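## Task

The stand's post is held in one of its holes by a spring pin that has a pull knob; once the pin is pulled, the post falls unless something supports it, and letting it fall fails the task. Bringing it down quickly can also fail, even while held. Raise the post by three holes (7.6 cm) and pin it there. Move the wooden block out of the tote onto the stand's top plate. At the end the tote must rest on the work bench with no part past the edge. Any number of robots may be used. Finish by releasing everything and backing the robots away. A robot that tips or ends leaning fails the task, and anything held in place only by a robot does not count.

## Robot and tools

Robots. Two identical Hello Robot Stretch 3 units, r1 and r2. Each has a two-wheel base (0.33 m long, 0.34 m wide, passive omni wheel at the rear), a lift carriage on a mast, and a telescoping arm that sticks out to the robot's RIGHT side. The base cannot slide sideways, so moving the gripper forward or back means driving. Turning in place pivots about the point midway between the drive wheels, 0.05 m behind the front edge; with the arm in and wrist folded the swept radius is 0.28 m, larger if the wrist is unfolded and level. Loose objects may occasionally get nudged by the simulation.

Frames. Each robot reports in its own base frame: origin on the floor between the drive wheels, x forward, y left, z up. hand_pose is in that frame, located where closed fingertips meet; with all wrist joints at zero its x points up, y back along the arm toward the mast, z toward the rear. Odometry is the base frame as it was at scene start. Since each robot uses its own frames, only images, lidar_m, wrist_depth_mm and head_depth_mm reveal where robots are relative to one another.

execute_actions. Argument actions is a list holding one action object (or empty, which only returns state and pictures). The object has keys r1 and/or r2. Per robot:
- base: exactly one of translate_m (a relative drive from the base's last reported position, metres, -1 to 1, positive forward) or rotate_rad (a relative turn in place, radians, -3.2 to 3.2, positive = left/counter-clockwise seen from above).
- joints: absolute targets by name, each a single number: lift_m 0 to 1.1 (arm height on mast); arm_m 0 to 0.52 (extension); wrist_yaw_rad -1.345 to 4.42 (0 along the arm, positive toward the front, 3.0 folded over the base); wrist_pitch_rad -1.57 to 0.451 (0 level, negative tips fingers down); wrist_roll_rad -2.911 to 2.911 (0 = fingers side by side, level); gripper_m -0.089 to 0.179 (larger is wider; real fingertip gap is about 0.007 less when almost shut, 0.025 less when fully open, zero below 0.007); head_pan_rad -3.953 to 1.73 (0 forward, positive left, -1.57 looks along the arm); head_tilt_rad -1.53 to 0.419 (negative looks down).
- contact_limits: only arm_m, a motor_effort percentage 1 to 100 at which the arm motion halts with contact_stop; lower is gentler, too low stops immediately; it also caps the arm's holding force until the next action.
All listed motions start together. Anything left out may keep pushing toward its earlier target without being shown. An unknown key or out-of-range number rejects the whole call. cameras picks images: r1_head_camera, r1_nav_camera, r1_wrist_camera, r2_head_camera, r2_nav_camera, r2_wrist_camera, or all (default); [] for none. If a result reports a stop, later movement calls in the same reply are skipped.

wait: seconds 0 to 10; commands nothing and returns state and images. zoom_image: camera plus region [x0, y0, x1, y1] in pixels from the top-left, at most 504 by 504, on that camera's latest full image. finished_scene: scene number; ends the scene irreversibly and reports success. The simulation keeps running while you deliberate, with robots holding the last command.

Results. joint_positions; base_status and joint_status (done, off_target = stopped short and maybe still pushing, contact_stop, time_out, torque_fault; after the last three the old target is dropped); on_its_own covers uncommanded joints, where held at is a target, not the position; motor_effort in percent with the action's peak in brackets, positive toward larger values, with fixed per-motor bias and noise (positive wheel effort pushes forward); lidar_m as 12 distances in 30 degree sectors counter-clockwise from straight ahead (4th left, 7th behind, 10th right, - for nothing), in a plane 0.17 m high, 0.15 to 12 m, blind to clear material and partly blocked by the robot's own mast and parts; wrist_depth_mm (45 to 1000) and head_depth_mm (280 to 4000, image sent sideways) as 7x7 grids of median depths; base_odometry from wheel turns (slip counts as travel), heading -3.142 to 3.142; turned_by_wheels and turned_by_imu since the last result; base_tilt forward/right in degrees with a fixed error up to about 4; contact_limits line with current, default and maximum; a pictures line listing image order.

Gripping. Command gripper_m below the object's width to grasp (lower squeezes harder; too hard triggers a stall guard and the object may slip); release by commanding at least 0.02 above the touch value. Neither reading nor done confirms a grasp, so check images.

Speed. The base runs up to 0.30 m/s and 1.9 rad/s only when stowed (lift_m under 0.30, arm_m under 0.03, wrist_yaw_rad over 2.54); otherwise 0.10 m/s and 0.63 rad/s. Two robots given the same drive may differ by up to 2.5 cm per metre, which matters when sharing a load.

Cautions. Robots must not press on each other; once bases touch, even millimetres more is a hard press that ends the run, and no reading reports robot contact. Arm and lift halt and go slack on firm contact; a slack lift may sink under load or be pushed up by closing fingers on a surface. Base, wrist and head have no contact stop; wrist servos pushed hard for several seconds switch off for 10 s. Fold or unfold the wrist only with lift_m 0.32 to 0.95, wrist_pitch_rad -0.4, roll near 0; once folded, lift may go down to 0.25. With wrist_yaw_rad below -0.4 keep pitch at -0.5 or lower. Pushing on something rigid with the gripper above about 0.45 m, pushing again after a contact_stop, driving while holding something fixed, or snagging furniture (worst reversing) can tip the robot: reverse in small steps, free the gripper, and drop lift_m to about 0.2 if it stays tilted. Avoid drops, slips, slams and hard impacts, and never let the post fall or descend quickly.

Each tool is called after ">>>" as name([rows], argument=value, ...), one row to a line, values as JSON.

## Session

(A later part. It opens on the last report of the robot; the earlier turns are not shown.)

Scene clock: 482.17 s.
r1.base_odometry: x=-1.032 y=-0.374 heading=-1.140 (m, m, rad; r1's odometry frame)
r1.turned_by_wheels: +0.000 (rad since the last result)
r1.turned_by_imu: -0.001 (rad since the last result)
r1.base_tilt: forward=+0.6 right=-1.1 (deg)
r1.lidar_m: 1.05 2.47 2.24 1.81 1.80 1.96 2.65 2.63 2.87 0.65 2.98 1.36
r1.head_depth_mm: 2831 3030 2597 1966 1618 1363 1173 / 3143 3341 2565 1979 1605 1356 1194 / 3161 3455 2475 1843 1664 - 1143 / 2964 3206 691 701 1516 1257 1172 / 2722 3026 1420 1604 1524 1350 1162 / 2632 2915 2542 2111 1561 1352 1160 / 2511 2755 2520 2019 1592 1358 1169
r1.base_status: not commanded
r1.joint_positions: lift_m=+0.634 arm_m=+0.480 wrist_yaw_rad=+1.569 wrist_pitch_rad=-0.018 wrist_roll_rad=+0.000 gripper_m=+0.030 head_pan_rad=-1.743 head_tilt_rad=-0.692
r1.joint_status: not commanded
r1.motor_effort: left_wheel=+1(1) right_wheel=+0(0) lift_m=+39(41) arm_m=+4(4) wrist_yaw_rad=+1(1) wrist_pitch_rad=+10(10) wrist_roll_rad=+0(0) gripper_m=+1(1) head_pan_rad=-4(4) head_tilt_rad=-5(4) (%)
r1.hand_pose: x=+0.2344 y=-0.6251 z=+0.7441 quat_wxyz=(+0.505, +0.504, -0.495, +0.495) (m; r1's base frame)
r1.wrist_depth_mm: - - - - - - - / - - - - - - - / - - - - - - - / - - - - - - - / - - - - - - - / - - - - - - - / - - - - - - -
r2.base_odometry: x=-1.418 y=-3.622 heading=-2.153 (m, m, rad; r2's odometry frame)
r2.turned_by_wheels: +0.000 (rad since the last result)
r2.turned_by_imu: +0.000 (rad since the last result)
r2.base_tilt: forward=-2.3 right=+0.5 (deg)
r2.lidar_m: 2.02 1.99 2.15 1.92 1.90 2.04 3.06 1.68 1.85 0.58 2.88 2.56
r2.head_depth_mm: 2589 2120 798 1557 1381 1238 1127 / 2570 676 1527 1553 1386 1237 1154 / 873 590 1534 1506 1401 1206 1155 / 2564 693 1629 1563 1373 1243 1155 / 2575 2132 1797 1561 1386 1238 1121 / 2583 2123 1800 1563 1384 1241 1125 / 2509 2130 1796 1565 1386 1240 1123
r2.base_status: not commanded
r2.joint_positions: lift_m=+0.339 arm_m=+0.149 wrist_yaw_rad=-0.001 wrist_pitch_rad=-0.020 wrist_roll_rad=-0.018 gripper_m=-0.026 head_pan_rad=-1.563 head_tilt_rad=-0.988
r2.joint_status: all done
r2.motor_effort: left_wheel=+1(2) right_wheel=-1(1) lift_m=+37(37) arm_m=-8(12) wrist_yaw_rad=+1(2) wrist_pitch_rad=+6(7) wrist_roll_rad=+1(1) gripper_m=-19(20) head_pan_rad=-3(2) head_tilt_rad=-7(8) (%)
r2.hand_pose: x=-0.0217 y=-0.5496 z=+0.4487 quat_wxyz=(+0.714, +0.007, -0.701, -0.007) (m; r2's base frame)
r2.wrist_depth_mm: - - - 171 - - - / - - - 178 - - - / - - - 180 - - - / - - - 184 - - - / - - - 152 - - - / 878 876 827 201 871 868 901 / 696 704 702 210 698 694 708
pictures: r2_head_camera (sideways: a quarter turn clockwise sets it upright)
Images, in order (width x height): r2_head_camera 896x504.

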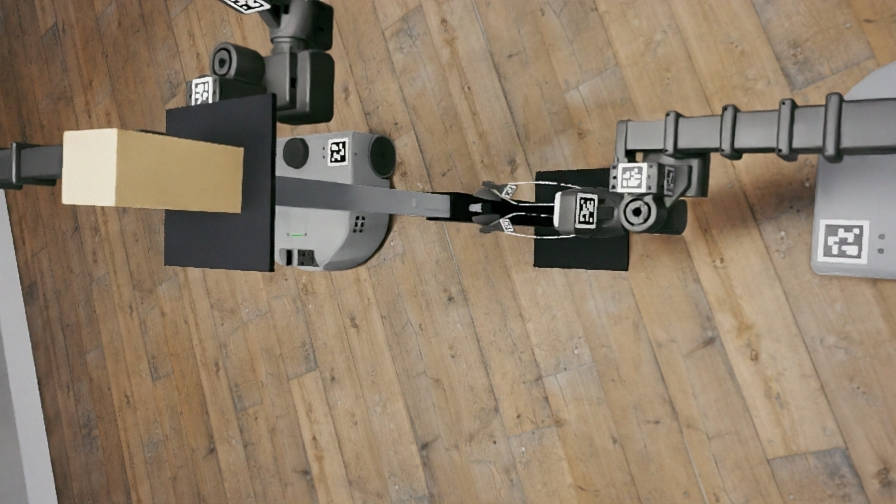

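>>> execute_actions([
  {"r2":{"joints":{"arm_m":0.139}}},
], cameras=["r2_head_camera"])

>>> zoom_image(camera="r2_head_camera", region=[400,140,600,290])

Scene clock: 488.70 s.
r1.base_odometry: x=-1.032 y=-0.374 heading=-1.140 (m, m, rad; r1's odometry frame)
r1.turned_by_wheels: +0.000 (rad since the last result)
r1.turned_by_imu: -0.001 (rad since the last result)
r1.base_tilt: forward=+0.6 right=-1.2 (deg)
r1.lidar_m: 1.05 2.47 2.24 1.80 1.80 1.96 2.65 2.63 2.87 0.65 2.97 1.36
r1.head_depth_mm: 2810 3095 2576 1984 1618 1358 1169 / 3172 3255 2581 1978 1598 1364 1190 / 3123 3414 2463 1851 1664 - 1152 / 2946 3231 690 703 1515 1254 1174 / 2718 3043 1418 1604 1515 1347 1165 / 2642 2928 2544 2106 1580 1350 1167 / 2552 2760 2541 2018 1592 1346 1160
r1.base_status: not commanded
r1.joint_positions: lift_m=+0.634 arm_m=+0.480 wrist_yaw_rad=+1.569 wrist_pitch_rad=-0.018 wrist_roll_rad=+0.000 gripper_m=+0.030 head_pan_rad=-1.743 head_tilt_rad=-0.692
r1.joint_status: not commanded
r1.motor_effort: left_wheel=+0(0) right_wheel=+0(0) lift_m=+40(40) arm_m=+4(4) wrist_yaw_rad=+1(1) wrist_pitch_rad=+10(10) wrist_roll_rad=+0(0) gripper_m=+0(1) head_pan_rad=-4(4) head_tilt_rad=-4(4) (%)
r1.hand_pose: x=+0.2344 y=-0.6251 z=+0.7441 quat_wxyz=(+0.505, +0.504, -0.495, +0.495) (m; r1's base frame)
r1.wrist_depth_mm: - - - - - - - / - - - - - - - / - - - - - - - / - - - - - - - / - - - - - - - / - - - - - - - / - - - - - - -
r2.base_odometry: x=-1.418 y=-3.622 heading=-2.153 (m, m, rad; r2's odometry frame)
r2.turned_by_wheels: +0.000 (rad since the last result)
r2.turned_by_imu: +0.000 (rad since the last result)
r2.base_tilt: forward=-2.4 right=+0.5 (deg)
r2.lidar_m: 2.02 1.99 2.15 1.92 1.90 2.04 3.07 1.68 1.85 0.58 2.88 2.57
r2.head_depth_mm: 2573 2125 794 1565 1379 1246 1126 / 2581 674 1534 1568 1386 1250 1155 / 870 588 1533 1509 1386 1204 1154 / 2586 690 1635 1564 1372 1240 1158 / 2561 2125 1805 1568 1381 1243 1117 / 2588 2131 1802 1565 1390 1243 1126 / 2531 2121 1803 1566 1387 1243 1124
r2.base_status: not commanded
r2.joint_positions: lift_m=+0.339 arm_m=+0.140 wrist_yaw_rad=-0.001 wrist_pitch_rad=-0.019 wrist_roll_rad=-0.018 gripper_m=-0.026 head_pan_rad=-1.563 head_tilt_rad=-0.988
r2.joint_status: all done
r2.motor_effort: left_wheel=+1(1) right_wheel=-1(1) lift_m=+36(37) arm_m=-6(6) wrist_yaw_rad=+0(0) wrist_pitch_rad=+6(6) wrist_roll_rad=+2(2) gripper_m=-18(19) head_pan_rad=-2(2) head_tilt_rad=-7(7) (%)
r2.hand_pose: x=-0.0217 y=-0.5405 z=+0.4489 quat_wxyz=(+0.714, +0.007, -0.701, -0.007) (m; r2's base frame)
r2.wrist_depth_mm: - - - 180 - - - / - - - 187 - - - / - - - 189 - - - / - - - 196 - - - / - - - 160 - - - / 884 864 819 211 893 901 895 / 697 723 702 221 716 702 716
pictures: r2_head_camera (sideways: a quarter turn clockwise sets it upright)
Images, in order (width x height): r2_head_camera 896x504.

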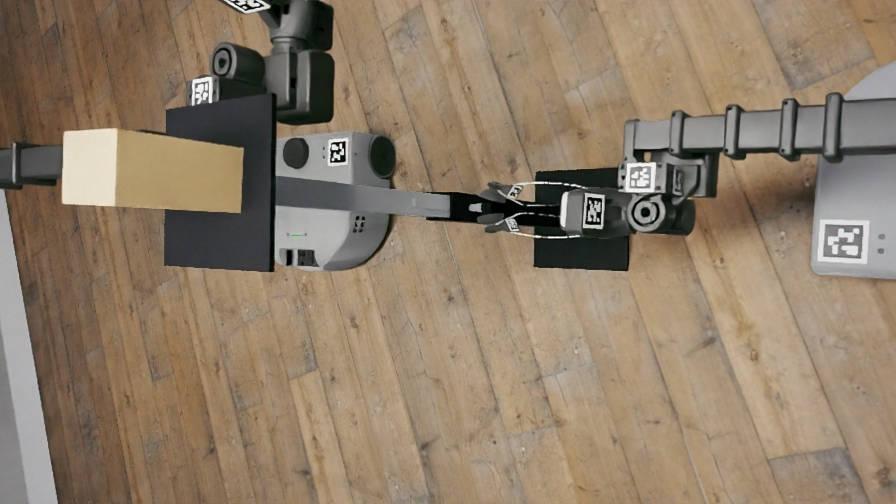

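Region (400, 140, 600, 290) of r2_head_camera's 896x504 image, scaled by 2.520, with more detail than that image has; it fills the top 378 rows of this view, and the rest is white.

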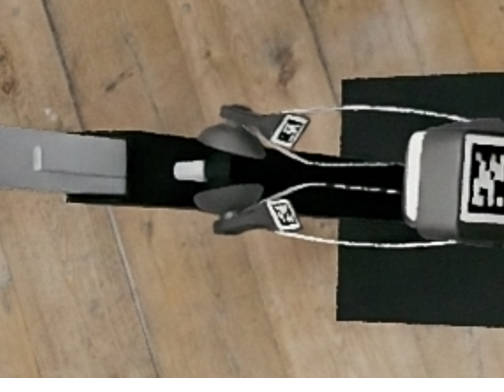

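>>> execute_actions([
  {"r1":{"joints":{"lift_m":0.642}}},
], cameras=["r2_head_camera"])

>>> zoom_image(camera="r2_head_camera", region=[400,140,600,290])

Scene clock: 496.53 s.
r1.base_odometry: x=-1.032 y=-0.374 heading=-1.140 (m, m, rad; r1's odometry frame)
r1.turned_by_wheels: +0.000 (rad since the last result)
r1.turned_by_imu: -0.001 (rad since the last result)
r1.base_tilt: forward=+0.6 right=-1.1 (deg)
r1.lidar_m: 1.05 2.46 2.24 1.80 1.80 1.96 2.65 2.63 2.87 0.64 2.98 1.35
r1.head_depth_mm: 2870 3107 2585 1997 1607 1356 1172 / 3186 3342 2578 1992 1611 1357 1193 / 3122 3463 2467 1855 1643 - 1142 / 2982 3274 688 713 1519 1268 1166 / 2754 3050 1421 1616 1530 1336 1163 / 2674 2977 2539 2104 1592 1346 1163 / 2500 2753 2555 2032 1590 1344 1164
r1.base_status: not commanded
r1.joint_positions: lift_m=+0.641 arm_m=+0.480 wrist_yaw_rad=+1.569 wrist_pitch_rad=-0.018 wrist_roll_rad=+0.000 gripper_m=+0.030 head_pan_rad=-1.743 head_tilt_rad=-0.692
r1.joint_status: all done
r1.motor_effort: left_wheel=+0(0) right_wheel=+0(0) lift_m=+41(42) arm_m=+4(4) wrist_yaw_rad=+0(0) wrist_pitch_rad=+10(10) wrist_roll_rad=+0(0) gripper_m=+0(0) head_pan_rad=-4(4) head_tilt_rad=-4(4) (%)
r1.hand_pose: x=+0.2344 y=-0.6251 z=+0.7510 quat_wxyz=(+0.505, +0.504, -0.495, +0.495) (m; r1's base frame)
r1.wrist_depth_mm: - - - - - - - / - - - - - - - / - - - - - - - / - - - - - - - / - - - - - - - / - - - - - - - / - - - - - - -
r2.base_odometry: x=-1.418 y=-3.622 heading=-2.153 (m, m, rad; r2's odometry frame)
r2.turned_by_wheels: +0.000 (rad since the last result)
r2.turned_by_imu: +0.000 (rad since the last result)
r2.base_tilt: forward=-2.3 right=+0.7 (deg)
r2.lidar_m: 2.02 1.99 2.15 1.92 1.90 2.04 3.05 1.68 1.85 0.58 2.88 2.56
r2.head_depth_mm: 2572 2129 776 1570 1380 1238 1125 / 2563 670 1539 1570 1388 1236 1155 / 858 589 1537 1502 1391 1201 1151 / 2588 680 1636 1565 1374 1239 1154 / 2591 2136 1800 1564 1389 1238 1126 / 2571 2123 1812 1560 1384 1242 1122 / 2536 2106 1816 1560 1383 1237 1122
r2.base_status: not commanded
r2.joint_positions: lift_m=+0.339 arm_m=+0.140 wrist_yaw_rad=-0.001 wrist_pitch_rad=-0.019 wrist_roll_rad=-0.018 gripper_m=-0.026 head_pan_rad=-1.563 head_tilt_rad=-0.988
r2.joint_status: not commanded
r2.motor_effort: left_wheel=+1(1) right_wheel=-1(1) lift_m=+36(36) arm_m=-7(6) wrist_yaw_rad=+2(1) wrist_pitch_rad=+5(6) wrist_roll_rad=+1(2) gripper_m=-18(18) head_pan_rad=-2(2) head_tilt_rad=-7(8) (%)
r2.hand_pose: x=-0.0217 y=-0.5405 z=+0.4489 quat_wxyz=(+0.714, +0.007, -0.701, -0.007) (m; r2's base frame)
r2.wrist_depth_mm: - - - 180 - - - / - - - 187 - - - / - - - 189 - - - / - - - 194 - - - / - - - 160 - - - / 902 885 863 213 890 907 901 / 681 689 707 221 704 697 715
pictures: r2_head_camera (sideways: a quarter turn clockwise sets it upright)
Images, in order (width x height): r2_head_camera 896x504.

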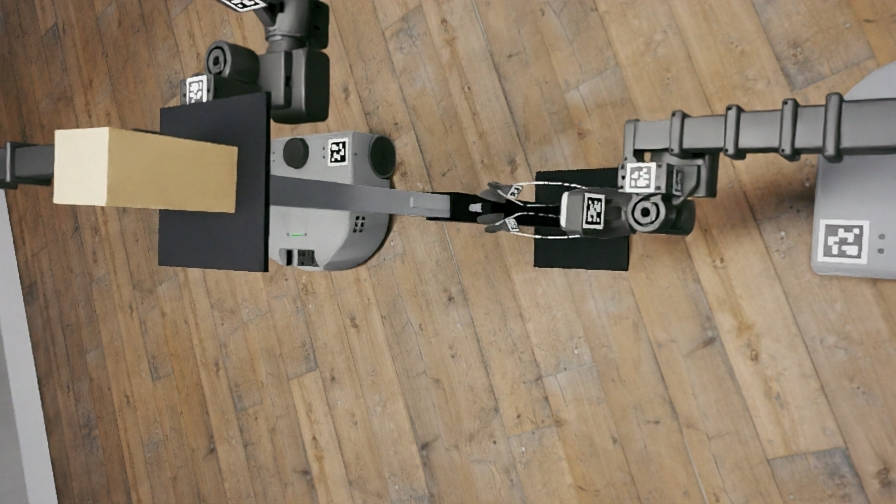

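Region (400, 140, 600, 290) of r2_head_camera's 896x504 image, scaled by 2.520, with more detail than that image has; it fills the top 378 rows of this view, and the rest is white.

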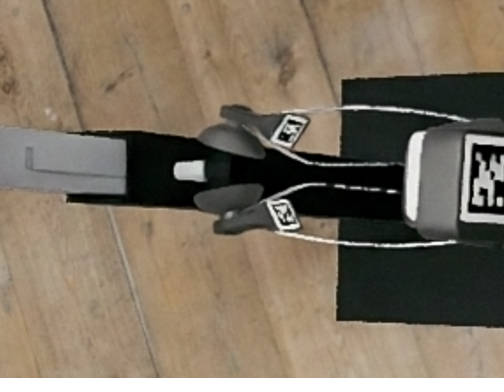

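>>> execute_actions([
  {"r1":{"joints":{"lift_m":0.70}}},
], cameras=["r1_head_camera"])

>>> execute_actions([
  {"r2":{"joints":{"gripper_m":0.06}}},
], cameras=["r2_head_camera"])

>>> zoom_image(camera="r2_head_camera", region=[400,140,600,290])

>>> execute_actions([
  {"r1":{"joints":{"lift_m":0.709}}},
], cameras=["r2_head_camera"])

>>> zoom_image(camera="r2_head_camera", region=[400,140,600,290])

Scene clock: 508.93 s.
r1.base_odometry: x=-1.032 y=-0.374 heading=-1.140 (m, m, rad; r1's odometry frame)
r1.turned_by_wheels: +0.000 (rad since the last result)
r1.turned_by_imu: -0.001 (rad since the last result)
r1.base_tilt: forward=+0.5 right=-1.1 (deg)
r1.lidar_m: 1.05 2.47 2.24 1.81 1.80 1.96 2.65 2.62 2.87 0.65 2.97 1.36
r1.head_depth_mm: 2849 3061 2611 1982 1628 1355 1171 / 3138 3357 2581 1983 1607 1354 1196 / 3170 3455 2390 1921 1651 - 1144 / 2958 3247 674 750 1521 1272 1172 / 2751 3042 1410 1583 1535 1346 1167 / 2655 2929 2584 2088 1598 1352 1160 / 2505 2766 2533 2034 1590 1340 1156
r1.base_status: not commanded
r1.joint_positions: lift_m=+0.660 arm_m=+0.480 wrist_yaw_rad=+1.570 wrist_pitch_rad=-0.017 wrist_roll_rad=+0.000 gripper_m=+0.030 head_pan_rad=-1.743 head_tilt_rad=-0.692
r1.joint_status: lift_m contact_stop (moved +0.019 of +0.059)
r1.on_its_own: lift_m is slack since a contact_stop, until your next command for it (your +0.700 is given up)
r1.motor_effort: left_wheel=+0(3) right_wheel=+1(6) lift_m=+23(54) arm_m=+4(4) wrist_yaw_rad=+0(0) wrist_pitch_rad=+10(11) wrist_roll_rad=+0(0) gripper_m=+0(0) head_pan_rad=-4(3) head_tilt_rad=-4(4) (%)
r1.hand_pose: x=+0.2344 y=-0.6250 z=+0.7698 quat_wxyz=(+0.505, +0.504, -0.496, +0.495) (m; r1's base frame)
r1.wrist_depth_mm: - - - - - - - / - - - - - - - / - - - - - - - / - - - - - - - / - - - - - - - / - - - - - - - / - - - - - - -
r2.base_odometry: x=-1.418 y=-3.622 heading=-2.153 (m, m, rad; r2's odometry frame)
r2.turned_by_wheels: +0.000 (rad since the last result)
r2.turned_by_imu: +0.000 (rad since the last result)
r2.base_tilt: forward=-2.4 right=+0.6 (deg)
r2.lidar_m: 2.02 1.99 2.15 1.91 1.90 2.04 3.06 1.67 1.86 0.58 2.89 2.56
r2.head_depth_mm: 2562 2116 1680 1560 1384 1241 1124 / 2582 642 1688 1573 1389 1240 1155 / 542 589 1538 1517 1387 1202 1155 / 2599 650 1678 1574 1374 1243 1156 / 2574 2124 1797 1563 1379 1237 1120 / 2587 2112 1800 1562 1383 1239 1122 / 2520 2114 1804 1566 1392 1243 1125
r2.base_status: not commanded
r2.joint_positions: lift_m=+0.339 arm_m=+0.140 wrist_yaw_rad=-0.001 wrist_pitch_rad=-0.019 wrist_roll_rad=-0.018 gripper_m=-0.026 head_pan_rad=-1.563 head_tilt_rad=-0.988
r2.joint_status: not commanded
r2.motor_effort: left_wheel=+1(1) right_wheel=-1(1) lift_m=+37(36) arm_m=-5(7) wrist_yaw_rad=+0(0) wrist_pitch_rad=+6(6) wrist_roll_rad=+1(1) gripper_m=-17(18) head_pan_rad=-2(2) head_tilt_rad=-7(7) (%)
r2.hand_pose: x=-0.0217 y=-0.5403 z=+0.4490 quat_wxyz=(+0.714, +0.007, -0.701, -0.007) (m; r2's base frame)
r2.wrist_depth_mm: - - - 181 - - - / - - - 188 - - - / - - - 190 - - - / - - - 194 - - - / - - - 164 - - - / 870 893 861 212 900 867 891 / 679 686 699 221 721 703 700
pictures: r1_head_camera (sideways: a quarter turn clockwise sets it upright)
Images, in order (width x height): r1_head_camera 896x504.

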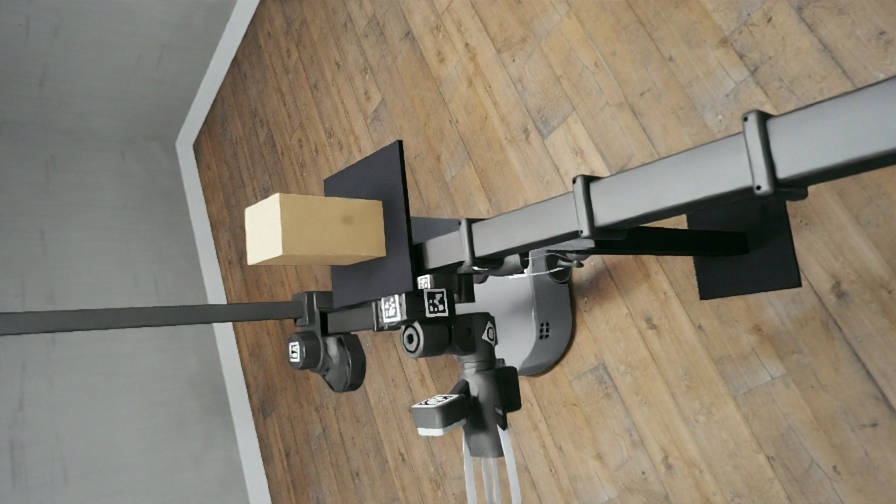

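not run: a stop came earlier in this reply.

This scene's latest camera images include none from r2_head_camera. They are from: r1_head_camera. Call execute_actions without "cameras", or with r2_head_camera in "cameras", to get its image.

not run: a stop came earlier in this reply.

This scene's latest camera images include none from r2_head_camera. They are from: r1_head_camera. Call execute_actions without "cameras", or with r2_head_camera in "cameras", to get its image.

>>> execute_actions([
  {"r1":{"joints":{"lift_m":0.6605}},"r2":{"joints":{"gripper_m":0.045}}},
], cameras=[])

>>> execute_actions([
  {"r2":{"joints":{"arm_m":0.159},"contact_limits":{"arm_m":12}}},
], cameras=[])

>>> execute_actions([
  {"r2":{"joints":{"gripper_m":-0.03}}},
], cameras=[])

>>> execute_actions([
  {"r2":{"joints":{"arm_m":0.149}}},
], cameras=["r2_head_camera"])

>>> zoom_image(camera="r2_head_camera", region=[350,140,550,290])

Scene clock: 524.67 s.
r1.base_odometry: x=-1.032 y=-0.374 heading=-1.140 (m, m, rad; r1's odometry frame)
r1.turned_by_wheels: +0.000 (rad since the last result)
r1.turned_by_imu: -0.001 (rad since the last result)
r1.base_tilt: forward=+0.5 right=-1.2 (deg)
r1.lidar_m: 1.05 2.47 2.24 1.81 1.79 1.96 2.65 2.62 2.88 0.64 2.97 1.36
r1.head_depth_mm: 2853 3084 2586 1981 1612 1361 1173 / 3172 3365 2573 1975 1611 1351 1211 / 3135 3410 2337 1897 1644 - 1150 / 2948 3292 674 754 1516 1284 1165 / 2780 3021 1411 1575 1531 1346 1169 / 2655 2939 2555 2108 1590 1343 1169 / 2526 2769 2543 2022 1592 1346 1155
r1.base_status: not commanded
r1.joint_positions: lift_m=+0.660 arm_m=+0.480 wrist_yaw_rad=+1.570 wrist_pitch_rad=-0.017 wrist_roll_rad=+0.000 gripper_m=+0.030 head_pan_rad=-1.743 head_tilt_rad=-0.692
r1.joint_status: all done
r1.motor_effort: left_wheel=+0(0) right_wheel=+1(1) lift_m=+41(40) arm_m=+4(3) wrist_yaw_rad=+1(1) wrist_pitch_rad=+10(10) wrist_roll_rad=+0(0) gripper_m=+0(0) head_pan_rad=-4(4) head_tilt_rad=-4(3) (%)
r1.hand_pose: x=+0.2344 y=-0.6250 z=+0.7698 quat_wxyz=(+0.505, +0.504, -0.496, +0.495) (m; r1's base frame)
r1.wrist_depth_mm: - - - - - - - / - - - - - - - / - - - - - - - / - - - - - - - / - - - - - - - / - - - - - - - / - - - - - - -
r2.base_odometry: x=-1.418 y=-3.622 heading=-2.153 (m, m, rad; r2's odometry frame)
r2.turned_by_wheels: +0.000 (rad since the last result)
r2.turned_by_imu: +0.000 (rad since the last result)
r2.base_tilt: forward=-2.4 right=+0.5 (deg)
r2.lidar_m: 2.02 1.99 2.14 1.92 1.90 2.04 3.07 1.68 1.85 0.58 2.89 2.57
r2.head_depth_mm: 2577 2129 1689 1566 1382 1241 1125 / 2597 643 1691 1565 1389 1238 1150 / 543 589 1537 1516 1386 1202 1158 / 2600 650 1679 1562 1372 1241 1153 / 2588 2108 1812 1561 1387 1239 1126 / 2594 2133 1804 1566 1388 1237 1123 / 2559 2123 1810 1564 1383 1247 1125
r2.base_status: not commanded
r2.joint_positions: lift_m=+0.339 arm_m=+0.139 wrist_yaw_rad=-0.001 wrist_pitch_rad=-0.019 wrist_roll_rad=-0.018 gripper_m=+0.045 head_pan_rad=-1.563 head_tilt_rad=-0.988
r2.joint_status: all done
r2.motor_effort: left_wheel=+1(1) right_wheel=-1(1) lift_m=+36(37) arm_m=-3(5) wrist_yaw_rad=+1(1) wrist_pitch_rad=+5(6) wrist_roll_rad=+1(1) gripper_m=+0(79) head_pan_rad=-3(2) head_tilt_rad=-7(8) (%)
r2.hand_pose: x=-0.0217 y=-0.5401 z=+0.4490 quat_wxyz=(+0.714, +0.007, -0.701, -0.007) (m; r2's base frame)
r2.wrist_depth_mm: - - - 182 - - - / - - - 190 - - - / - - - 190 - - - / - - - 196 - - - / - - - 198 - - - / 881 887 813 213 875 898 895 / 698 676 699 222 700 702 705
pictures: none
No camera images: the call's "cameras" was empty. Leave "cameras" out to get every camera's image.

Scene clock: 525.70 s.
r1.base_odometry: x=-1.032 y=-0.374 heading=-1.140 (m, m, rad; r1's odometry frame)
r1.turned_by_wheels: +0.000 (rad since the last result)
r1.turned_by_imu: +0.000 (rad since the last result)
r1.base_tilt: forward=+0.5 right=-1.2 (deg)
r1.lidar_m: 1.06 2.47 2.23 1.80 1.80 1.96 2.65 2.62 2.87 0.65 2.99 1.36
r1.head_depth_mm: 2858 3045 2573 1976 1604 1361 1172 / 3158 3328 2598 1974 1619 1348 1212 / 3182 3440 2366 1922 1656 - 1153 / 2952 3275 677 752 1536 1278 1168 / 2755 3076 1405 1580 1520 1345 1172 / 2672 2942 2546 2099 1595 1344 1170 / 2506 2788 2546 2019 1601 1342 1168
r1.base_status: not commanded
r1.joint_positions: lift_m=+0.660 arm_m=+0.480 wrist_yaw_rad=+1.570 wrist_pitch_rad=-0.017 wrist_roll_rad=+0.000 gripper_m=+0.030 head_pan_rad=-1.743 head_tilt_rad=-0.692
r1.joint_status: not commanded
r1.motor_effort: left_wheel=-1(1) right_wheel=+1(1) lift_m=+41(41) arm_m=+3(4) wrist_yaw_rad=+0(1) wrist_pitch_rad=+10(10) wrist_roll_rad=+0(0) gripper_m=+0(0) head_pan_rad=-4(4) head_tilt_rad=-4(4) (%)
r1.hand_pose: x=+0.2344 y=-0.6250 z=+0.7698 quat_wxyz=(+0.505, +0.504, -0.496, +0.495) (m; r1's base frame)
r1.wrist_depth_mm: - - - - - - - / - - - - - - - / - - - - - - - / - - - - - - - / - - - - - - - / - - - - - - - / - - - - - - -
r2.base_odometry: x=-1.418 y=-3.622 heading=-2.153 (m, m, rad; r2's odometry frame)
r2.turned_by_wheels: +0.000 (rad since the last result)
r2.turned_by_imu: +0.000 (rad since the last result)
r2.base_tilt: forward=-2.4 right=+0.5 (deg)
r2.lidar_m: 2.02 1.99 2.15 1.92 1.90 2.04 3.07 1.68 1.85 0.58 2.88 2.56
r2.head_depth_mm: 2560 2100 1687 1565 1383 1239 1120 / 2567 643 1683 1557 1385 1239 1154 / 543 590 1543 1507 1411 1224 1154 / 2557 651 1673 1561 1371 1237 1151 / 2591 2117 1815 1564 1387 1241 1124 / 2594 2112 1806 1568 1383 1240 1126 / 2542 2114 1816 1560 1389 1243 1124
r2.base_status: not commanded
r2.joint_positions: lift_m=+0.339 arm_m=+0.159 wrist_yaw_rad=-0.001 wrist_pitch_rad=-0.019 wrist_roll_rad=-0.018 gripper_m=+0.045 head_pan_rad=-1.563 head_tilt_rad=-0.988
r2.joint_status: all done
r2.motor_effort: left_wheel=+1(2) right_wheel=-1(1) lift_m=+37(38) arm_m=+4(4) wrist_yaw_rad=+1(1) wrist_pitch_rad=+6(5) wrist_roll_rad=+2(2) gripper_m=-1(0) head_pan_rad=-2(2) head_tilt_rad=-7(7) (%)
r2.contact_limits: arm_m 12 (drawing in: default 19, maximum 31; extending or still: default 26, maximum 43)
r2.hand_pose: x=-0.0217 y=-0.5593 z=+0.4490 quat_wxyz=(+0.714, +0.007, -0.701, -0.007) (m; r2's base frame)
r2.wrist_depth_mm: - - - 163 - - - / - - - 169 - - - / - - - 174 - - - / - - - 175 - - - / - - - 167 - - - / 897 897 796 190 858 891 907 / 705 705 701 201 710 708 697
pictures: none
No camera images: the call's "cameras" was empty. Leave "cameras" out to get every camera's image.

Scene clock: 526.93 s.
r1.base_odometry: x=-1.032 y=-0.374 heading=-1.140 (m, m, rad; r1's odometry frame)
r1.turned_by_wheels: +0.000 (rad since the last result)
r1.turned_by_imu: +0.000 (rad since the last result)
r1.base_tilt: forward=+0.5 right=-1.1 (deg)
r1.lidar_m: 1.05 2.47 2.24 1.81 1.80 1.96 2.65 2.63 2.86 0.65 2.99 1.36
r1.head_depth_mm: 2862 3059 2600 1995 1607 1357 1169 / 3187 3373 2607 2001 1607 1355 1206 / 3168 3446 2363 1919 1642 - 1145 / 2939 3221 674 752 1522 1279 1165 / 2749 3023 1416 1573 1526 1347 1167 / 2618 2893 2575 2113 1588 1343 1165 / 2518 2746 2541 2014 1585 1340 1164
r1.base_status: not commanded
r1.joint_positions: lift_m=+0.660 arm_m=+0.480 wrist_yaw_rad=+1.570 wrist_pitch_rad=-0.017 wrist_roll_rad=+0.000 gripper_m=+0.030 head_pan_rad=-1.743 head_tilt_rad=-0.692
r1.joint_status: not commanded
r1.motor_effort: left_wheel=+0(0) right_wheel=+1(1) lift_m=+41(40) arm_m=+3(3) wrist_yaw_rad=+1(1) wrist_pitch_rad=+10(10) wrist_roll_rad=+0(0) gripper_m=+1(0) head_pan_rad=-4(4) head_tilt_rad=-4(4) (%)
r1.hand_pose: x=+0.2344 y=-0.6250 z=+0.7698 quat_wxyz=(+0.505, +0.504, -0.496, +0.495) (m; r1's base frame)
r1.wrist_depth_mm: - - - - - - - / - - - - - - - / - - - - - - - / - - - - - - - / - - - - - - - / - - - - - - - / - - - - - - -
r2.base_odometry: x=-1.418 y=-3.622 heading=-2.153 (m, m, rad; r2's odometry frame)
r2.turned_by_wheels: +0.000 (rad since the last result)
r2.turned_by_imu: +0.000 (rad since the last result)
r2.base_tilt: forward=-2.5 right=+0.5 (deg)
r2.lidar_m: 2.02 1.99 2.15 1.91 1.90 2.04 3.05 1.68 1.85 0.58 2.89 2.56
r2.head_depth_mm: 2552 2109 1703 1558 1386 1243 1124 / 2600 643 1688 1560 1379 1243 1153 / 543 589 1540 1502 1409 1224 1156 / 2570 648 1674 1568 1361 1241 1151 / 2585 2138 1801 1571 1389 1239 1125 / 2580 2118 1812 1569 1383 1241 1126 / 2554 2119 1799 1562 1383 1237 1121
r2.base_status: not commanded
r2.joint_positions: lift_m=+0.339 arm_m=+0.159 wrist_yaw_rad=+0.003 wrist_pitch_rad=-0.019 wrist_roll_rad=-0.018 gripper_m=-0.029 head_pan_rad=-1.563 head_tilt_rad=-0.988
r2.joint_status: all done
r2.motor_effort: left_wheel=+1(1) right_wheel=+0(1) lift_m=+38(36) arm_m=+4(4) wrist_yaw_rad=-2(2) wrist_pitch_rad=+6(6) wrist_roll_rad=+1(1) gripper_m=-21(97) head_pan_rad=-2(3) head_tilt_rad=-7(7) (%)
r2.hand_pose: x=-0.0207 y=-0.5593 z=+0.4489 quat_wxyz=(+0.714, +0.008, -0.701, -0.006) (m; r2's base frame)
r2.wrist_depth_mm: - - - 163 - - - / - - - 169 - - - / - - - 172 - - - / - - - 174 - - - / - - - 148 - - - / 870 877 806 191 875 894 888 / 694 694 716 201 717 705 698
pictures: none
No camera images: the call's "cameras" was empty. Leave "cameras" out to get every camera's image.

Scene clock: 527.77 s.
r1.base_odometry: x=-1.032 y=-0.374 heading=-1.140 (m, m, rad; r1's odometry frame)
r1.turned_by_wheels: +0.000 (rad since the last result)
r1.turned_by_imu: +0.000 (rad since the last result)
r1.base_tilt: forward=+0.6 right=-1.2 (deg)
r1.lidar_m: 1.06 2.47 2.24 1.80 1.79 1.96 2.65 2.63 2.86 0.65 2.98 1.36
r1.head_depth_mm: 2841 3091 2588 1978 1587 1354 1167 / 3196 3285 2570 1989 1598 1353 1214 / 3151 3448 2379 1913 1656 - 1151 / 3002 3223 673 751 1524 1280 1164 / 2722 3072 1413 1570 1534 1349 1163 / 2634 2941 2544 2101 1601 1340 1160 / 2531 2789 2557 2011 1596 1350 1162
r1.base_status: not commanded
r1.joint_positions: lift_m=+0.660 arm_m=+0.480 wrist_yaw_rad=+1.570 wrist_pitch_rad=-0.018 wrist_roll_rad=+0.000 gripper_m=+0.030 head_pan_rad=-1.743 head_tilt_rad=-0.692
r1.joint_status: not commanded
r1.motor_effort: left_wheel=+0(0) right_wheel=-1(1) lift_m=+39(40) arm_m=+3(4) wrist_yaw_rad=+1(1) wrist_pitch_rad=+10(10) wrist_roll_rad=+0(0) gripper_m=+0(1) head_pan_rad=-4(5) head_tilt_rad=-3(4) (%)
r1.hand_pose: x=+0.2344 y=-0.6250 z=+0.7698 quat_wxyz=(+0.505, +0.504, -0.496, +0.495) (m; r1's base frame)
r1.wrist_depth_mm: - - - - - - - / - - - - - - - / - - - - - - - / - - - - - - - / - - - - - - - / - - - - - - - / - - - - - - -
r2.base_odometry: x=-1.418 y=-3.622 heading=-2.153 (m, m, rad; r2's odometry frame)
r2.turned_by_wheels: +0.000 (rad since the last result)
r2.turned_by_imu: +0.000 (rad since the last result)
r2.base_tilt: forward=-2.4 right=+0.6 (deg)
r2.lidar_m: 2.02 1.99 2.15 1.92 1.90 2.04 3.07 1.68 1.86 0.58 2.89 2.57
r2.head_depth_mm: 2553 2122 1690 1571 1378 1240 1123 / 2585 642 1689 1565 1394 1236 1153 / 541 586 1533 1510 1408 1204 1148 / 2567 648 1679 1573 1374 1241 1151 / 2584 2128 1813 1554 1383 1242 1126 / 2581 2126 1800 1569 1384 1240 1122 / 2536 2127 1813 1566 1383 1240 1127
r2.base_status: not commanded
r2.joint_positions: lift_m=+0.339 arm_m=+0.150 wrist_yaw_rad=-0.001 wrist_pitch_rad=-0.018 wrist_roll_rad=-0.018 gripper_m=-0.026 head_pan_rad=-1.563 head_tilt_rad=-0.988
r2.joint_status: all done
r2.motor_effort: left_wheel=+1(1) right_wheel=-1(1) lift_m=+36(36) arm_m=-8(13) wrist_yaw_rad=+0(2) wrist_pitch_rad=+5(6) wrist_roll_rad=+1(2) gripper_m=-18(22) head_pan_rad=-2(2) head_tilt_rad=-7(7) (%)
r2.hand_pose: x=-0.0217 y=-0.5507 z=+0.4492 quat_wxyz=(+0.714, +0.006, -0.701, -0.007) (m; r2's base frame)
r2.wrist_depth_mm: - - - 171 - - - / - - - 177 - - - / - - - 182 - - - / - - - 183 - - - / - - - 151 - - - / 896 900 826 199 876 894 921 / 712 686 695 209 723 703 698
pictures: r2_head_camera (sideways: a quarter turn clockwise sets it upright)
Images, in order (width x height): r2_head_camera 896x504.

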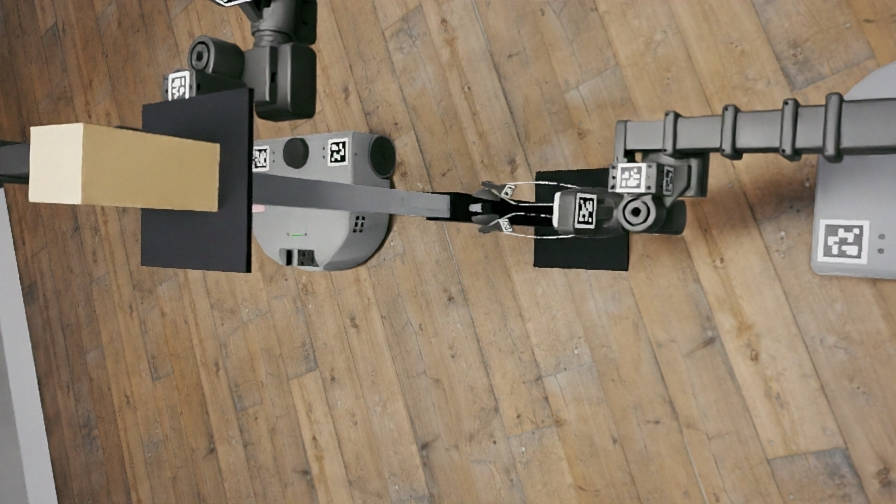

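Region (350, 140, 550, 290) of r2_head_camera's 896x504 image, scaled by 2.520, with more detail than that image has; it fills the top 378 rows of this view, and the rest is white.

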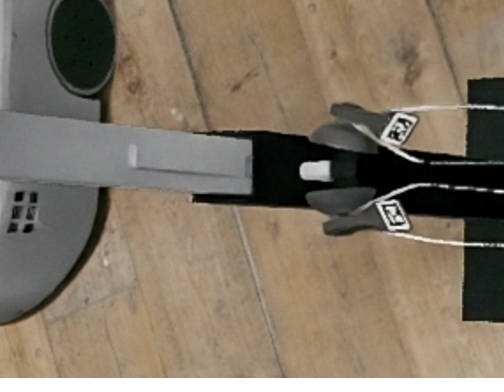

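>>> execute_actions([
  {"r1":{"joints":{"lift_m":0.672}},"r2":{"joints":{"gripper_m":0.045}}},
], cameras=[])

>>> execute_actions([
  {"r2":{"joints":{"arm_m":0.158},"contact_limits":{"arm_m":12}}},
], cameras=[])

>>> execute_actions([
  {"r2":{"joints":{"gripper_m":-0.03}}},
], cameras=[])

>>> execute_actions([
  {"r2":{"joints":{"arm_m":0.152}},"r1":{"joints":{"lift_m":0.698}}},
], cameras=["r2_head_camera"])

>>> zoom_image(camera="r2_head_camera", region=[350,140,550,290])

Scene clock: 540.30 s.
r1.base_odometry: x=-1.032 y=-0.374 heading=-1.140 (m, m, rad; r1's odometry frame)
r1.turned_by_wheels: +0.000 (rad since the last result)
r1.turned_by_imu: -0.001 (rad since the last result)
r1.base_tilt: forward=+0.5 right=-1.1 (deg)
r1.lidar_m: 1.05 2.46 2.23 1.81 1.80 1.96 2.66 2.63 2.87 0.65 2.98 1.36
r1.head_depth_mm: 2872 3075 2598 1968 1603 1361 1172 / 3177 3368 2583 1999 1598 1372 1218 / 3153 3405 747 1927 1651 - 1143 / 2968 3267 674 780 1508 1273 1165 / 2743 3017 1413 1591 1533 1342 1160 / 2675 2944 2546 2090 1601 1354 1168 / 2531 2777 2519 2034 1580 1351 1163
r1.base_status: not commanded
r1.joint_positions: lift_m=+0.671 arm_m=+0.480 wrist_yaw_rad=+1.570 wrist_pitch_rad=-0.018 wrist_roll_rad=+0.000 gripper_m=+0.030 head_pan_rad=-1.743 head_tilt_rad=-0.692
r1.joint_status: all done
r1.motor_effort: left_wheel=+0(0) right_wheel=+0(1) lift_m=+42(42) arm_m=+3(4) wrist_yaw_rad=+0(1) wrist_pitch_rad=+10(10) wrist_roll_rad=+0(0) gripper_m=+0(1) head_pan_rad=-4(4) head_tilt_rad=-4(4) (%)
r1.hand_pose: x=+0.2344 y=-0.6250 z=+0.7811 quat_wxyz=(+0.505, +0.504, -0.496, +0.495) (m; r1's base frame)
r1.wrist_depth_mm: - - - - - - - / - - - - - - - / - - - - - - - / - - - - - - - / - - - - - - - / - - - - - - - / - - - - - - -
r2.base_odometry: x=-1.418 y=-3.622 heading=-2.153 (m, m, rad; r2's odometry frame)
r2.turned_by_wheels: +0.000 (rad since the last result)
r2.turned_by_imu: +0.000 (rad since the last result)
r2.base_tilt: forward=-2.4 right=+0.6 (deg)
r2.lidar_m: 2.01 1.99 2.14 1.92 1.90 2.04 3.07 1.67 1.85 0.58 2.88 2.57
r2.head_depth_mm: 2595 2066 1699 1562 1379 1242 1122 / 2494 637 1695 1567 1382 1243 1155 / 533 584 1537 1507 1406 1205 1153 / 2576 646 1690 1564 1377 1236 1151 / 2578 2132 1808 1567 1382 1243 1126 / 2557 2115 1811 1562 1393 1240 1125 / 2560 2110 1809 1568 1385 1238 1124
r2.base_status: not commanded
r2.joint_positions: lift_m=+0.339 arm_m=+0.149 wrist_yaw_rad=-0.002 wrist_pitch_rad=-0.018 wrist_roll_rad=-0.018 gripper_m=+0.045 head_pan_rad=-1.563 head_tilt_rad=-0.988
r2.joint_status: all done
r2.motor_effort: left_wheel=+1(1) right_wheel=-1(1) lift_m=+37(37) arm_m=-3(9) wrist_yaw_rad=+1(1) wrist_pitch_rad=+5(6) wrist_roll_rad=+2(1) gripper_m=+0(78) head_pan_rad=-3(2) head_tilt_rad=-7(7) (%)
r2.hand_pose: x=-0.0218 y=-0.5501 z=+0.4492 quat_wxyz=(+0.714, +0.006, -0.701, -0.007) (m; r2's base frame)
r2.wrist_depth_mm: - - - 172 - - - / - - - 179 - - - / - - - 182 - - - / - - - 185 - - - / - - - 183 - - - / 913 864 796 201 867 899 889 / 696 686 712 212 700 722 704
pictures: none
No camera images: the call's "cameras" was empty. Leave "cameras" out to get every camera's image.

Scene clock: 541.10 s.
r1.base_odometry: x=-1.032 y=-0.374 heading=-1.140 (m, m, rad; r1's odometry frame)
r1.turned_by_wheels: +0.000 (rad since the last result)
r1.turned_by_imu: +0.000 (rad since the last result)
r1.base_tilt: forward=+0.5 right=-1.2 (deg)
r1.lidar_m: 1.06 2.46 2.24 1.81 1.80 1.96 2.65 2.63 2.88 0.65 2.98 1.36
r1.head_depth_mm: 2845 3089 2595 1973 1606 1360 1168 / 3187 3345 2613 1977 1605 1366 1221 / 3156 3372 746 1929 1640 - 1145 / 2978 3213 674 779 1529 1276 1162 / 2753 2996 1435 1569 1528 1347 1167 / 2607 2907 2538 2112 1604 1343 1163 / 2540 2788 2545 2018 1594 1341 1156
r1.base_status: not commanded
r1.joint_positions: lift_m=+0.671 arm_m=+0.480 wrist_yaw_rad=+1.570 wrist_pitch_rad=-0.018 wrist_roll_rad=+0.000 gripper_m=+0.030 head_pan_rad=-1.743 head_tilt_rad=-0.692
r1.joint_status: not commanded
r1.motor_effort: left_wheel=+0(0) right_wheel=+0(0) lift_m=+42(41) arm_m=+3(3) wrist_yaw_rad=+1(0) wrist_pitch_rad=+10(10) wrist_roll_rad=+0(0) gripper_m=+0(0) head_pan_rad=-4(4) head_tilt_rad=-4(4) (%)
r1.hand_pose: x=+0.2344 y=-0.6250 z=+0.7811 quat_wxyz=(+0.505, +0.504, -0.496, +0.495) (m; r1's base frame)
r1.wrist_depth_mm: - - - - - - - / - - - - - - - / - - - - - - - / - - - - - - - / - - - - - - - / - - - - - - - / - - - - - - -
r2.base_odometry: x=-1.418 y=-3.622 heading=-2.153 (m, m, rad; r2's odometry frame)
r2.turned_by_wheels: +0.000 (rad since the last result)
r2.turned_by_imu: +0.000 (rad since the last result)
r2.base_tilt: forward=-2.4 right=+0.5 (deg)
r2.lidar_m: 2.02 1.99 2.15 1.92 1.90 2.04 3.06 1.68 1.85 0.58 2.88 2.57
r2.head_depth_mm: 2568 2078 1693 1559 1384 1240 1122 / 2513 635 1685 1567 1391 1238 1154 / 534 587 1542 1505 1405 1222 1159 / 2591 646 1677 1576 1376 1244 1153 / 2584 2124 1802 1575 1376 1238 1120 / 2593 2123 1806 1574 1388 1237 1122 / 2538 2120 1806 1564 1389 1238 1124
r2.base_status: not commanded
r2.joint_positions: lift_m=+0.339 arm_m=+0.158 wrist_yaw_rad=-0.002 wrist_pitch_rad=-0.018 wrist_roll_rad=-0.018 gripper_m=+0.045 head_pan_rad=-1.563 head_tilt_rad=-0.988
r2.joint_status: all done
r2.motor_effort: left_wheel=+1(1) right_wheel=-1(1) lift_m=+35(37) arm_m=+4(2) wrist_yaw_rad=+0(1) wrist_pitch_rad=+5(6) wrist_roll_rad=+2(2) gripper_m=-1(0) head_pan_rad=-2(2) head_tilt_rad=-7(7) (%)
r2.contact_limits: arm_m 12 (drawing in: default 19, maximum 31; extending or still: default 26, maximum 43)
r2.hand_pose: x=-0.0218 y=-0.5583 z=+0.4492 quat_wxyz=(+0.714, +0.006, -0.701, -0.007) (m; r2's base frame)
r2.wrist_depth_mm: - - - 163 - - - / - - - 170 - - - / - - - 174 - - - / - - - 176 - - - / - - - 165 - - - / 880 876 793 191 872 896 910 / 704 707 700 203 684 715 700
pictures: none
No camera images: the call's "cameras" was empty. Leave "cameras" out to get every camera's image.

Scene clock: 542.33 s.
r1.base_odometry: x=-1.032 y=-0.374 heading=-1.140 (m, m, rad; r1's odometry frame)
r1.turned_by_wheels: +0.000 (rad since the last result)
r1.turned_by_imu: +0.000 (rad since the last result)
r1.base_tilt: forward=+0.5 right=-1.2 (deg)
r1.lidar_m: 1.06 2.47 2.24 1.81 1.80 1.96 2.66 2.63 2.87 0.64 2.98 1.36
r1.head_depth_mm: 2878 3077 2609 1991 1616 1350 1168 / 3190 3298 2619 1988 1613 1381 1214 / 3153 3450 745 1902 1655 - 1142 / 2944 3263 676 782 1519 1285 1166 / 2757 3029 1420 1568 1529 1345 1162 / 2671 2939 2546 2122 1587 1339 1166 / 2496 2758 2540 2022 1588 1346 1162
r1.base_status: not commanded
r1.joint_positions: lift_m=+0.671 arm_m=+0.480 wrist_yaw_rad=+1.570 wrist_pitch_rad=-0.018 wrist_roll_rad=+0.000 gripper_m=+0.030 head_pan_rad=-1.743 head_tilt_rad=-0.692
r1.joint_status: not commanded
r1.motor_effort: left_wheel=+0(0) right_wheel=+0(1) lift_m=+41(42) arm_m=+4(3) wrist_yaw_rad=+0(0) wrist_pitch_rad=+10(10) wrist_roll_rad=+0(0) gripper_m=+0(0) head_pan_rad=-4(4) head_tilt_rad=-3(3) (%)
r1.hand_pose: x=+0.2344 y=-0.6250 z=+0.7812 quat_wxyz=(+0.505, +0.504, -0.496, +0.495) (m; r1's base frame)
r1.wrist_depth_mm: - - - - - - - / - - - - - - - / - - - - - - - / - - - - - - - / - - - - - - - / - - - - - - - / - - - - - - -
r2.base_odometry: x=-1.418 y=-3.622 heading=-2.153 (m, m, rad; r2's odometry frame)
r2.turned_by_wheels: +0.000 (rad since the last result)
r2.turned_by_imu: +0.000 (rad since the last result)
r2.base_tilt: forward=-2.4 right=+0.5 (deg)
r2.lidar_m: 2.02 1.99 2.15 1.92 1.90 2.03 3.06 1.68 1.85 0.58 2.89 2.57
r2.head_depth_mm: 2572 2094 1688 1563 1386 1241 1123 / 2494 635 1697 1570 1386 1236 1158 / 534 585 1548 1509 1404 1221 1156 / 2562 644 1683 1566 1375 1238 1154 / 2564 2120 1818 1564 1386 1240 1130 / 2568 2131 1799 1569 1385 1236 1119 / 2536 2120 1816 1561 1385 1241 1123
r2.base_status: not commanded
r2.joint_positions: lift_m=+0.339 arm_m=+0.158 wrist_yaw_rad=+0.003 wrist_pitch_rad=-0.018 wrist_roll_rad=-0.018 gripper_m=-0.029 head_pan_rad=-1.563 head_tilt_rad=-0.988
r2.joint_status: all done
r2.motor_effort: left_wheel=+1(1) right_wheel=+0(1) lift_m=+36(36) arm_m=+4(4) wrist_yaw_rad=-2(2) wrist_pitch_rad=+6(5) wrist_roll_rad=+1(2) gripper_m=-22(96) head_pan_rad=-2(2) head_tilt_rad=-7(7) (%)
r2.hand_pose: x=-0.0206 y=-0.5583 z=+0.4491 quat_wxyz=(+0.714, +0.008, -0.701, -0.006) (m; r2's base frame)
r2.wrist_depth_mm: - - - 163 - - - / - - - 171 - - - / - - - 174 - - - / - - - 177 - - - / - - - 146 - - - / 863 867 789 192 889 907 912 / 681 698 708 202 709 707 706
pictures: none
No camera images: the call's "cameras" was empty. Leave "cameras" out to get every camera's image.

Scene clock: 543.33 s.
r1.base_odometry: x=-1.032 y=-0.374 heading=-1.140 (m, m, rad; r1's odometry frame)
r1.turned_by_wheels: +0.000 (rad since the last result)
r1.turned_by_imu: +0.000 (rad since the last result)
r1.base_tilt: forward=+0.6 right=-1.1 (deg)
r1.lidar_m: 1.05 2.47 2.24 1.81 1.80 1.96 2.66 2.62 2.88 0.64 2.98 1.36
r1.head_depth_mm: 2891 3082 2600 1984 1603 1355 1177 / 3168 3326 2614 1968 1625 1381 - / 3138 3429 696 1982 1650 - 1150 / 2937 3243 655 1149 1514 1287 1167 / 2752 3029 1421 1576 1519 1352 1166 / 2652 2938 2547 2014 1598 1344 1161 / 2496 2762 2556 2004 1599 1344 1162
r1.base_status: not commanded
r1.joint_positions: lift_m=+0.697 arm_m=+0.480 wrist_yaw_rad=+1.570 wrist_pitch_rad=-0.018 wrist_roll_rad=+0.000 gripper_m=+0.030 head_pan_rad=-1.743 head_tilt_rad=-0.692
r1.joint_status: all done
r1.motor_effort: left_wheel=+0(1) right_wheel=-1(0) lift_m=+40(42) arm_m=+3(3) wrist_yaw_rad=+0(1) wrist_pitch_rad=+10(10) wrist_roll_rad=+0(0) gripper_m=+1(1) head_pan_rad=-4(3) head_tilt_rad=-4(4) (%)
r1.hand_pose: x=+0.2344 y=-0.6250 z=+0.8072 quat_wxyz=(+0.505, +0.504, -0.496, +0.495) (m; r1's base frame)
r1.wrist_depth_mm: - - - - - - - / - - - - - - - / - - - - - - - / - - - - - - - / - - - - - - - / - - - - - - - / - - - - - - -
r2.base_odometry: x=-1.418 y=-3.622 heading=-2.153 (m, m, rad; r2's odometry frame)
r2.turned_by_wheels: +0.000 (rad since the last result)
r2.turned_by_imu: +0.000 (rad since the last result)
r2.base_tilt: forward=-2.4 right=+0.5 (deg)
r2.lidar_m: 2.01 1.99 2.15 1.92 1.90 2.04 3.07 1.67 1.85 0.58 2.89 2.56
r2.head_depth_mm: 2597 696 1718 1567 1380 1238 1126 / 2425 600 1724 1559 1384 1236 1154 / 510 569 1538 1508 1401 1203 1152 / 2570 616 1686 1559 1375 1239 1158 / 2586 2120 1808 1568 1381 1243 1123 / 2555 2127 1801 1559 1387 1242 1122 / 2533 2132 1813 1571 1376 1244 1125
r2.base_status: not commanded
r2.joint_positions: lift_m=+0.339 arm_m=+0.153 wrist_yaw_rad=+0.002 wrist_pitch_rad=-0.017 wrist_roll_rad=-0.018 gripper_m=-0.029 head_pan_rad=-1.563 head_tilt_rad=-0.988
r2.joint_status: all done
r2.motor_effort: left_wheel=+1(1) right_wheel=+0(1) lift_m=+37(37) arm_m=-11(11) wrist_yaw_rad=-1(3) wrist_pitch_rad=+5(6) wrist_roll_rad=+2(2) gripper_m=-20(22) head_pan_rad=-2(3) head_tilt_rad=-7(8) (%)
r2.hand_pose: x=-0.0210 y=-0.5540 z=+0.4493 quat_wxyz=(+0.714, +0.007, -0.701, -0.006) (m; r2's base frame)
r2.wrist_depth_mm: - - - 168 - - - / - - - 174 - - - / - - - 178 - - - / - - - 180 - - - / - - - 147 - - - / 889 868 799 195 898 927 892 / 703 688 689 207 699 715 718
pictures: r2_head_camera (sideways: a quarter turn clockwise sets it upright)
Images, in order (width x height): r2_head_camera 896x504.

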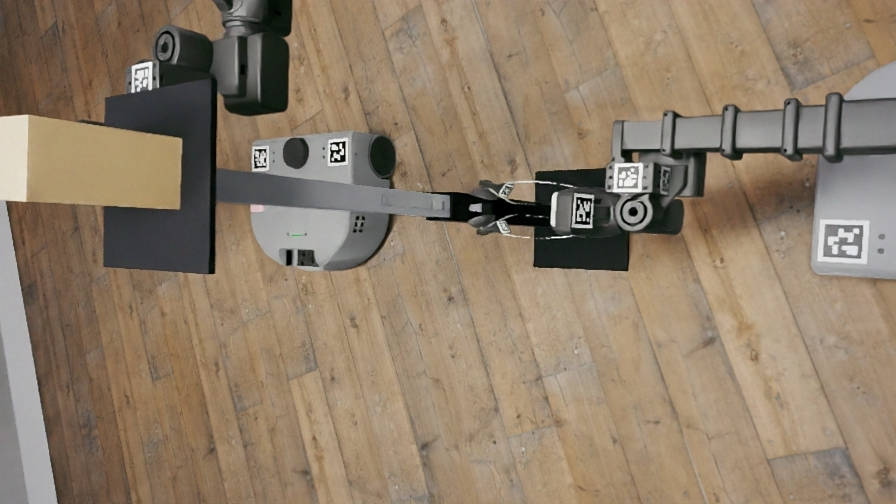

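Region (350, 140, 550, 290) of r2_head_camera's 896x504 image, scaled by 2.520, with more detail than that image has; it fills the top 378 rows of this view, and the rest is white.

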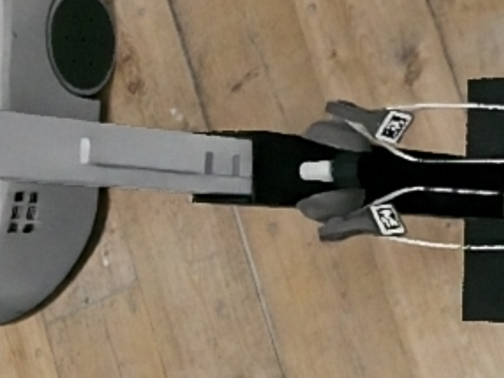

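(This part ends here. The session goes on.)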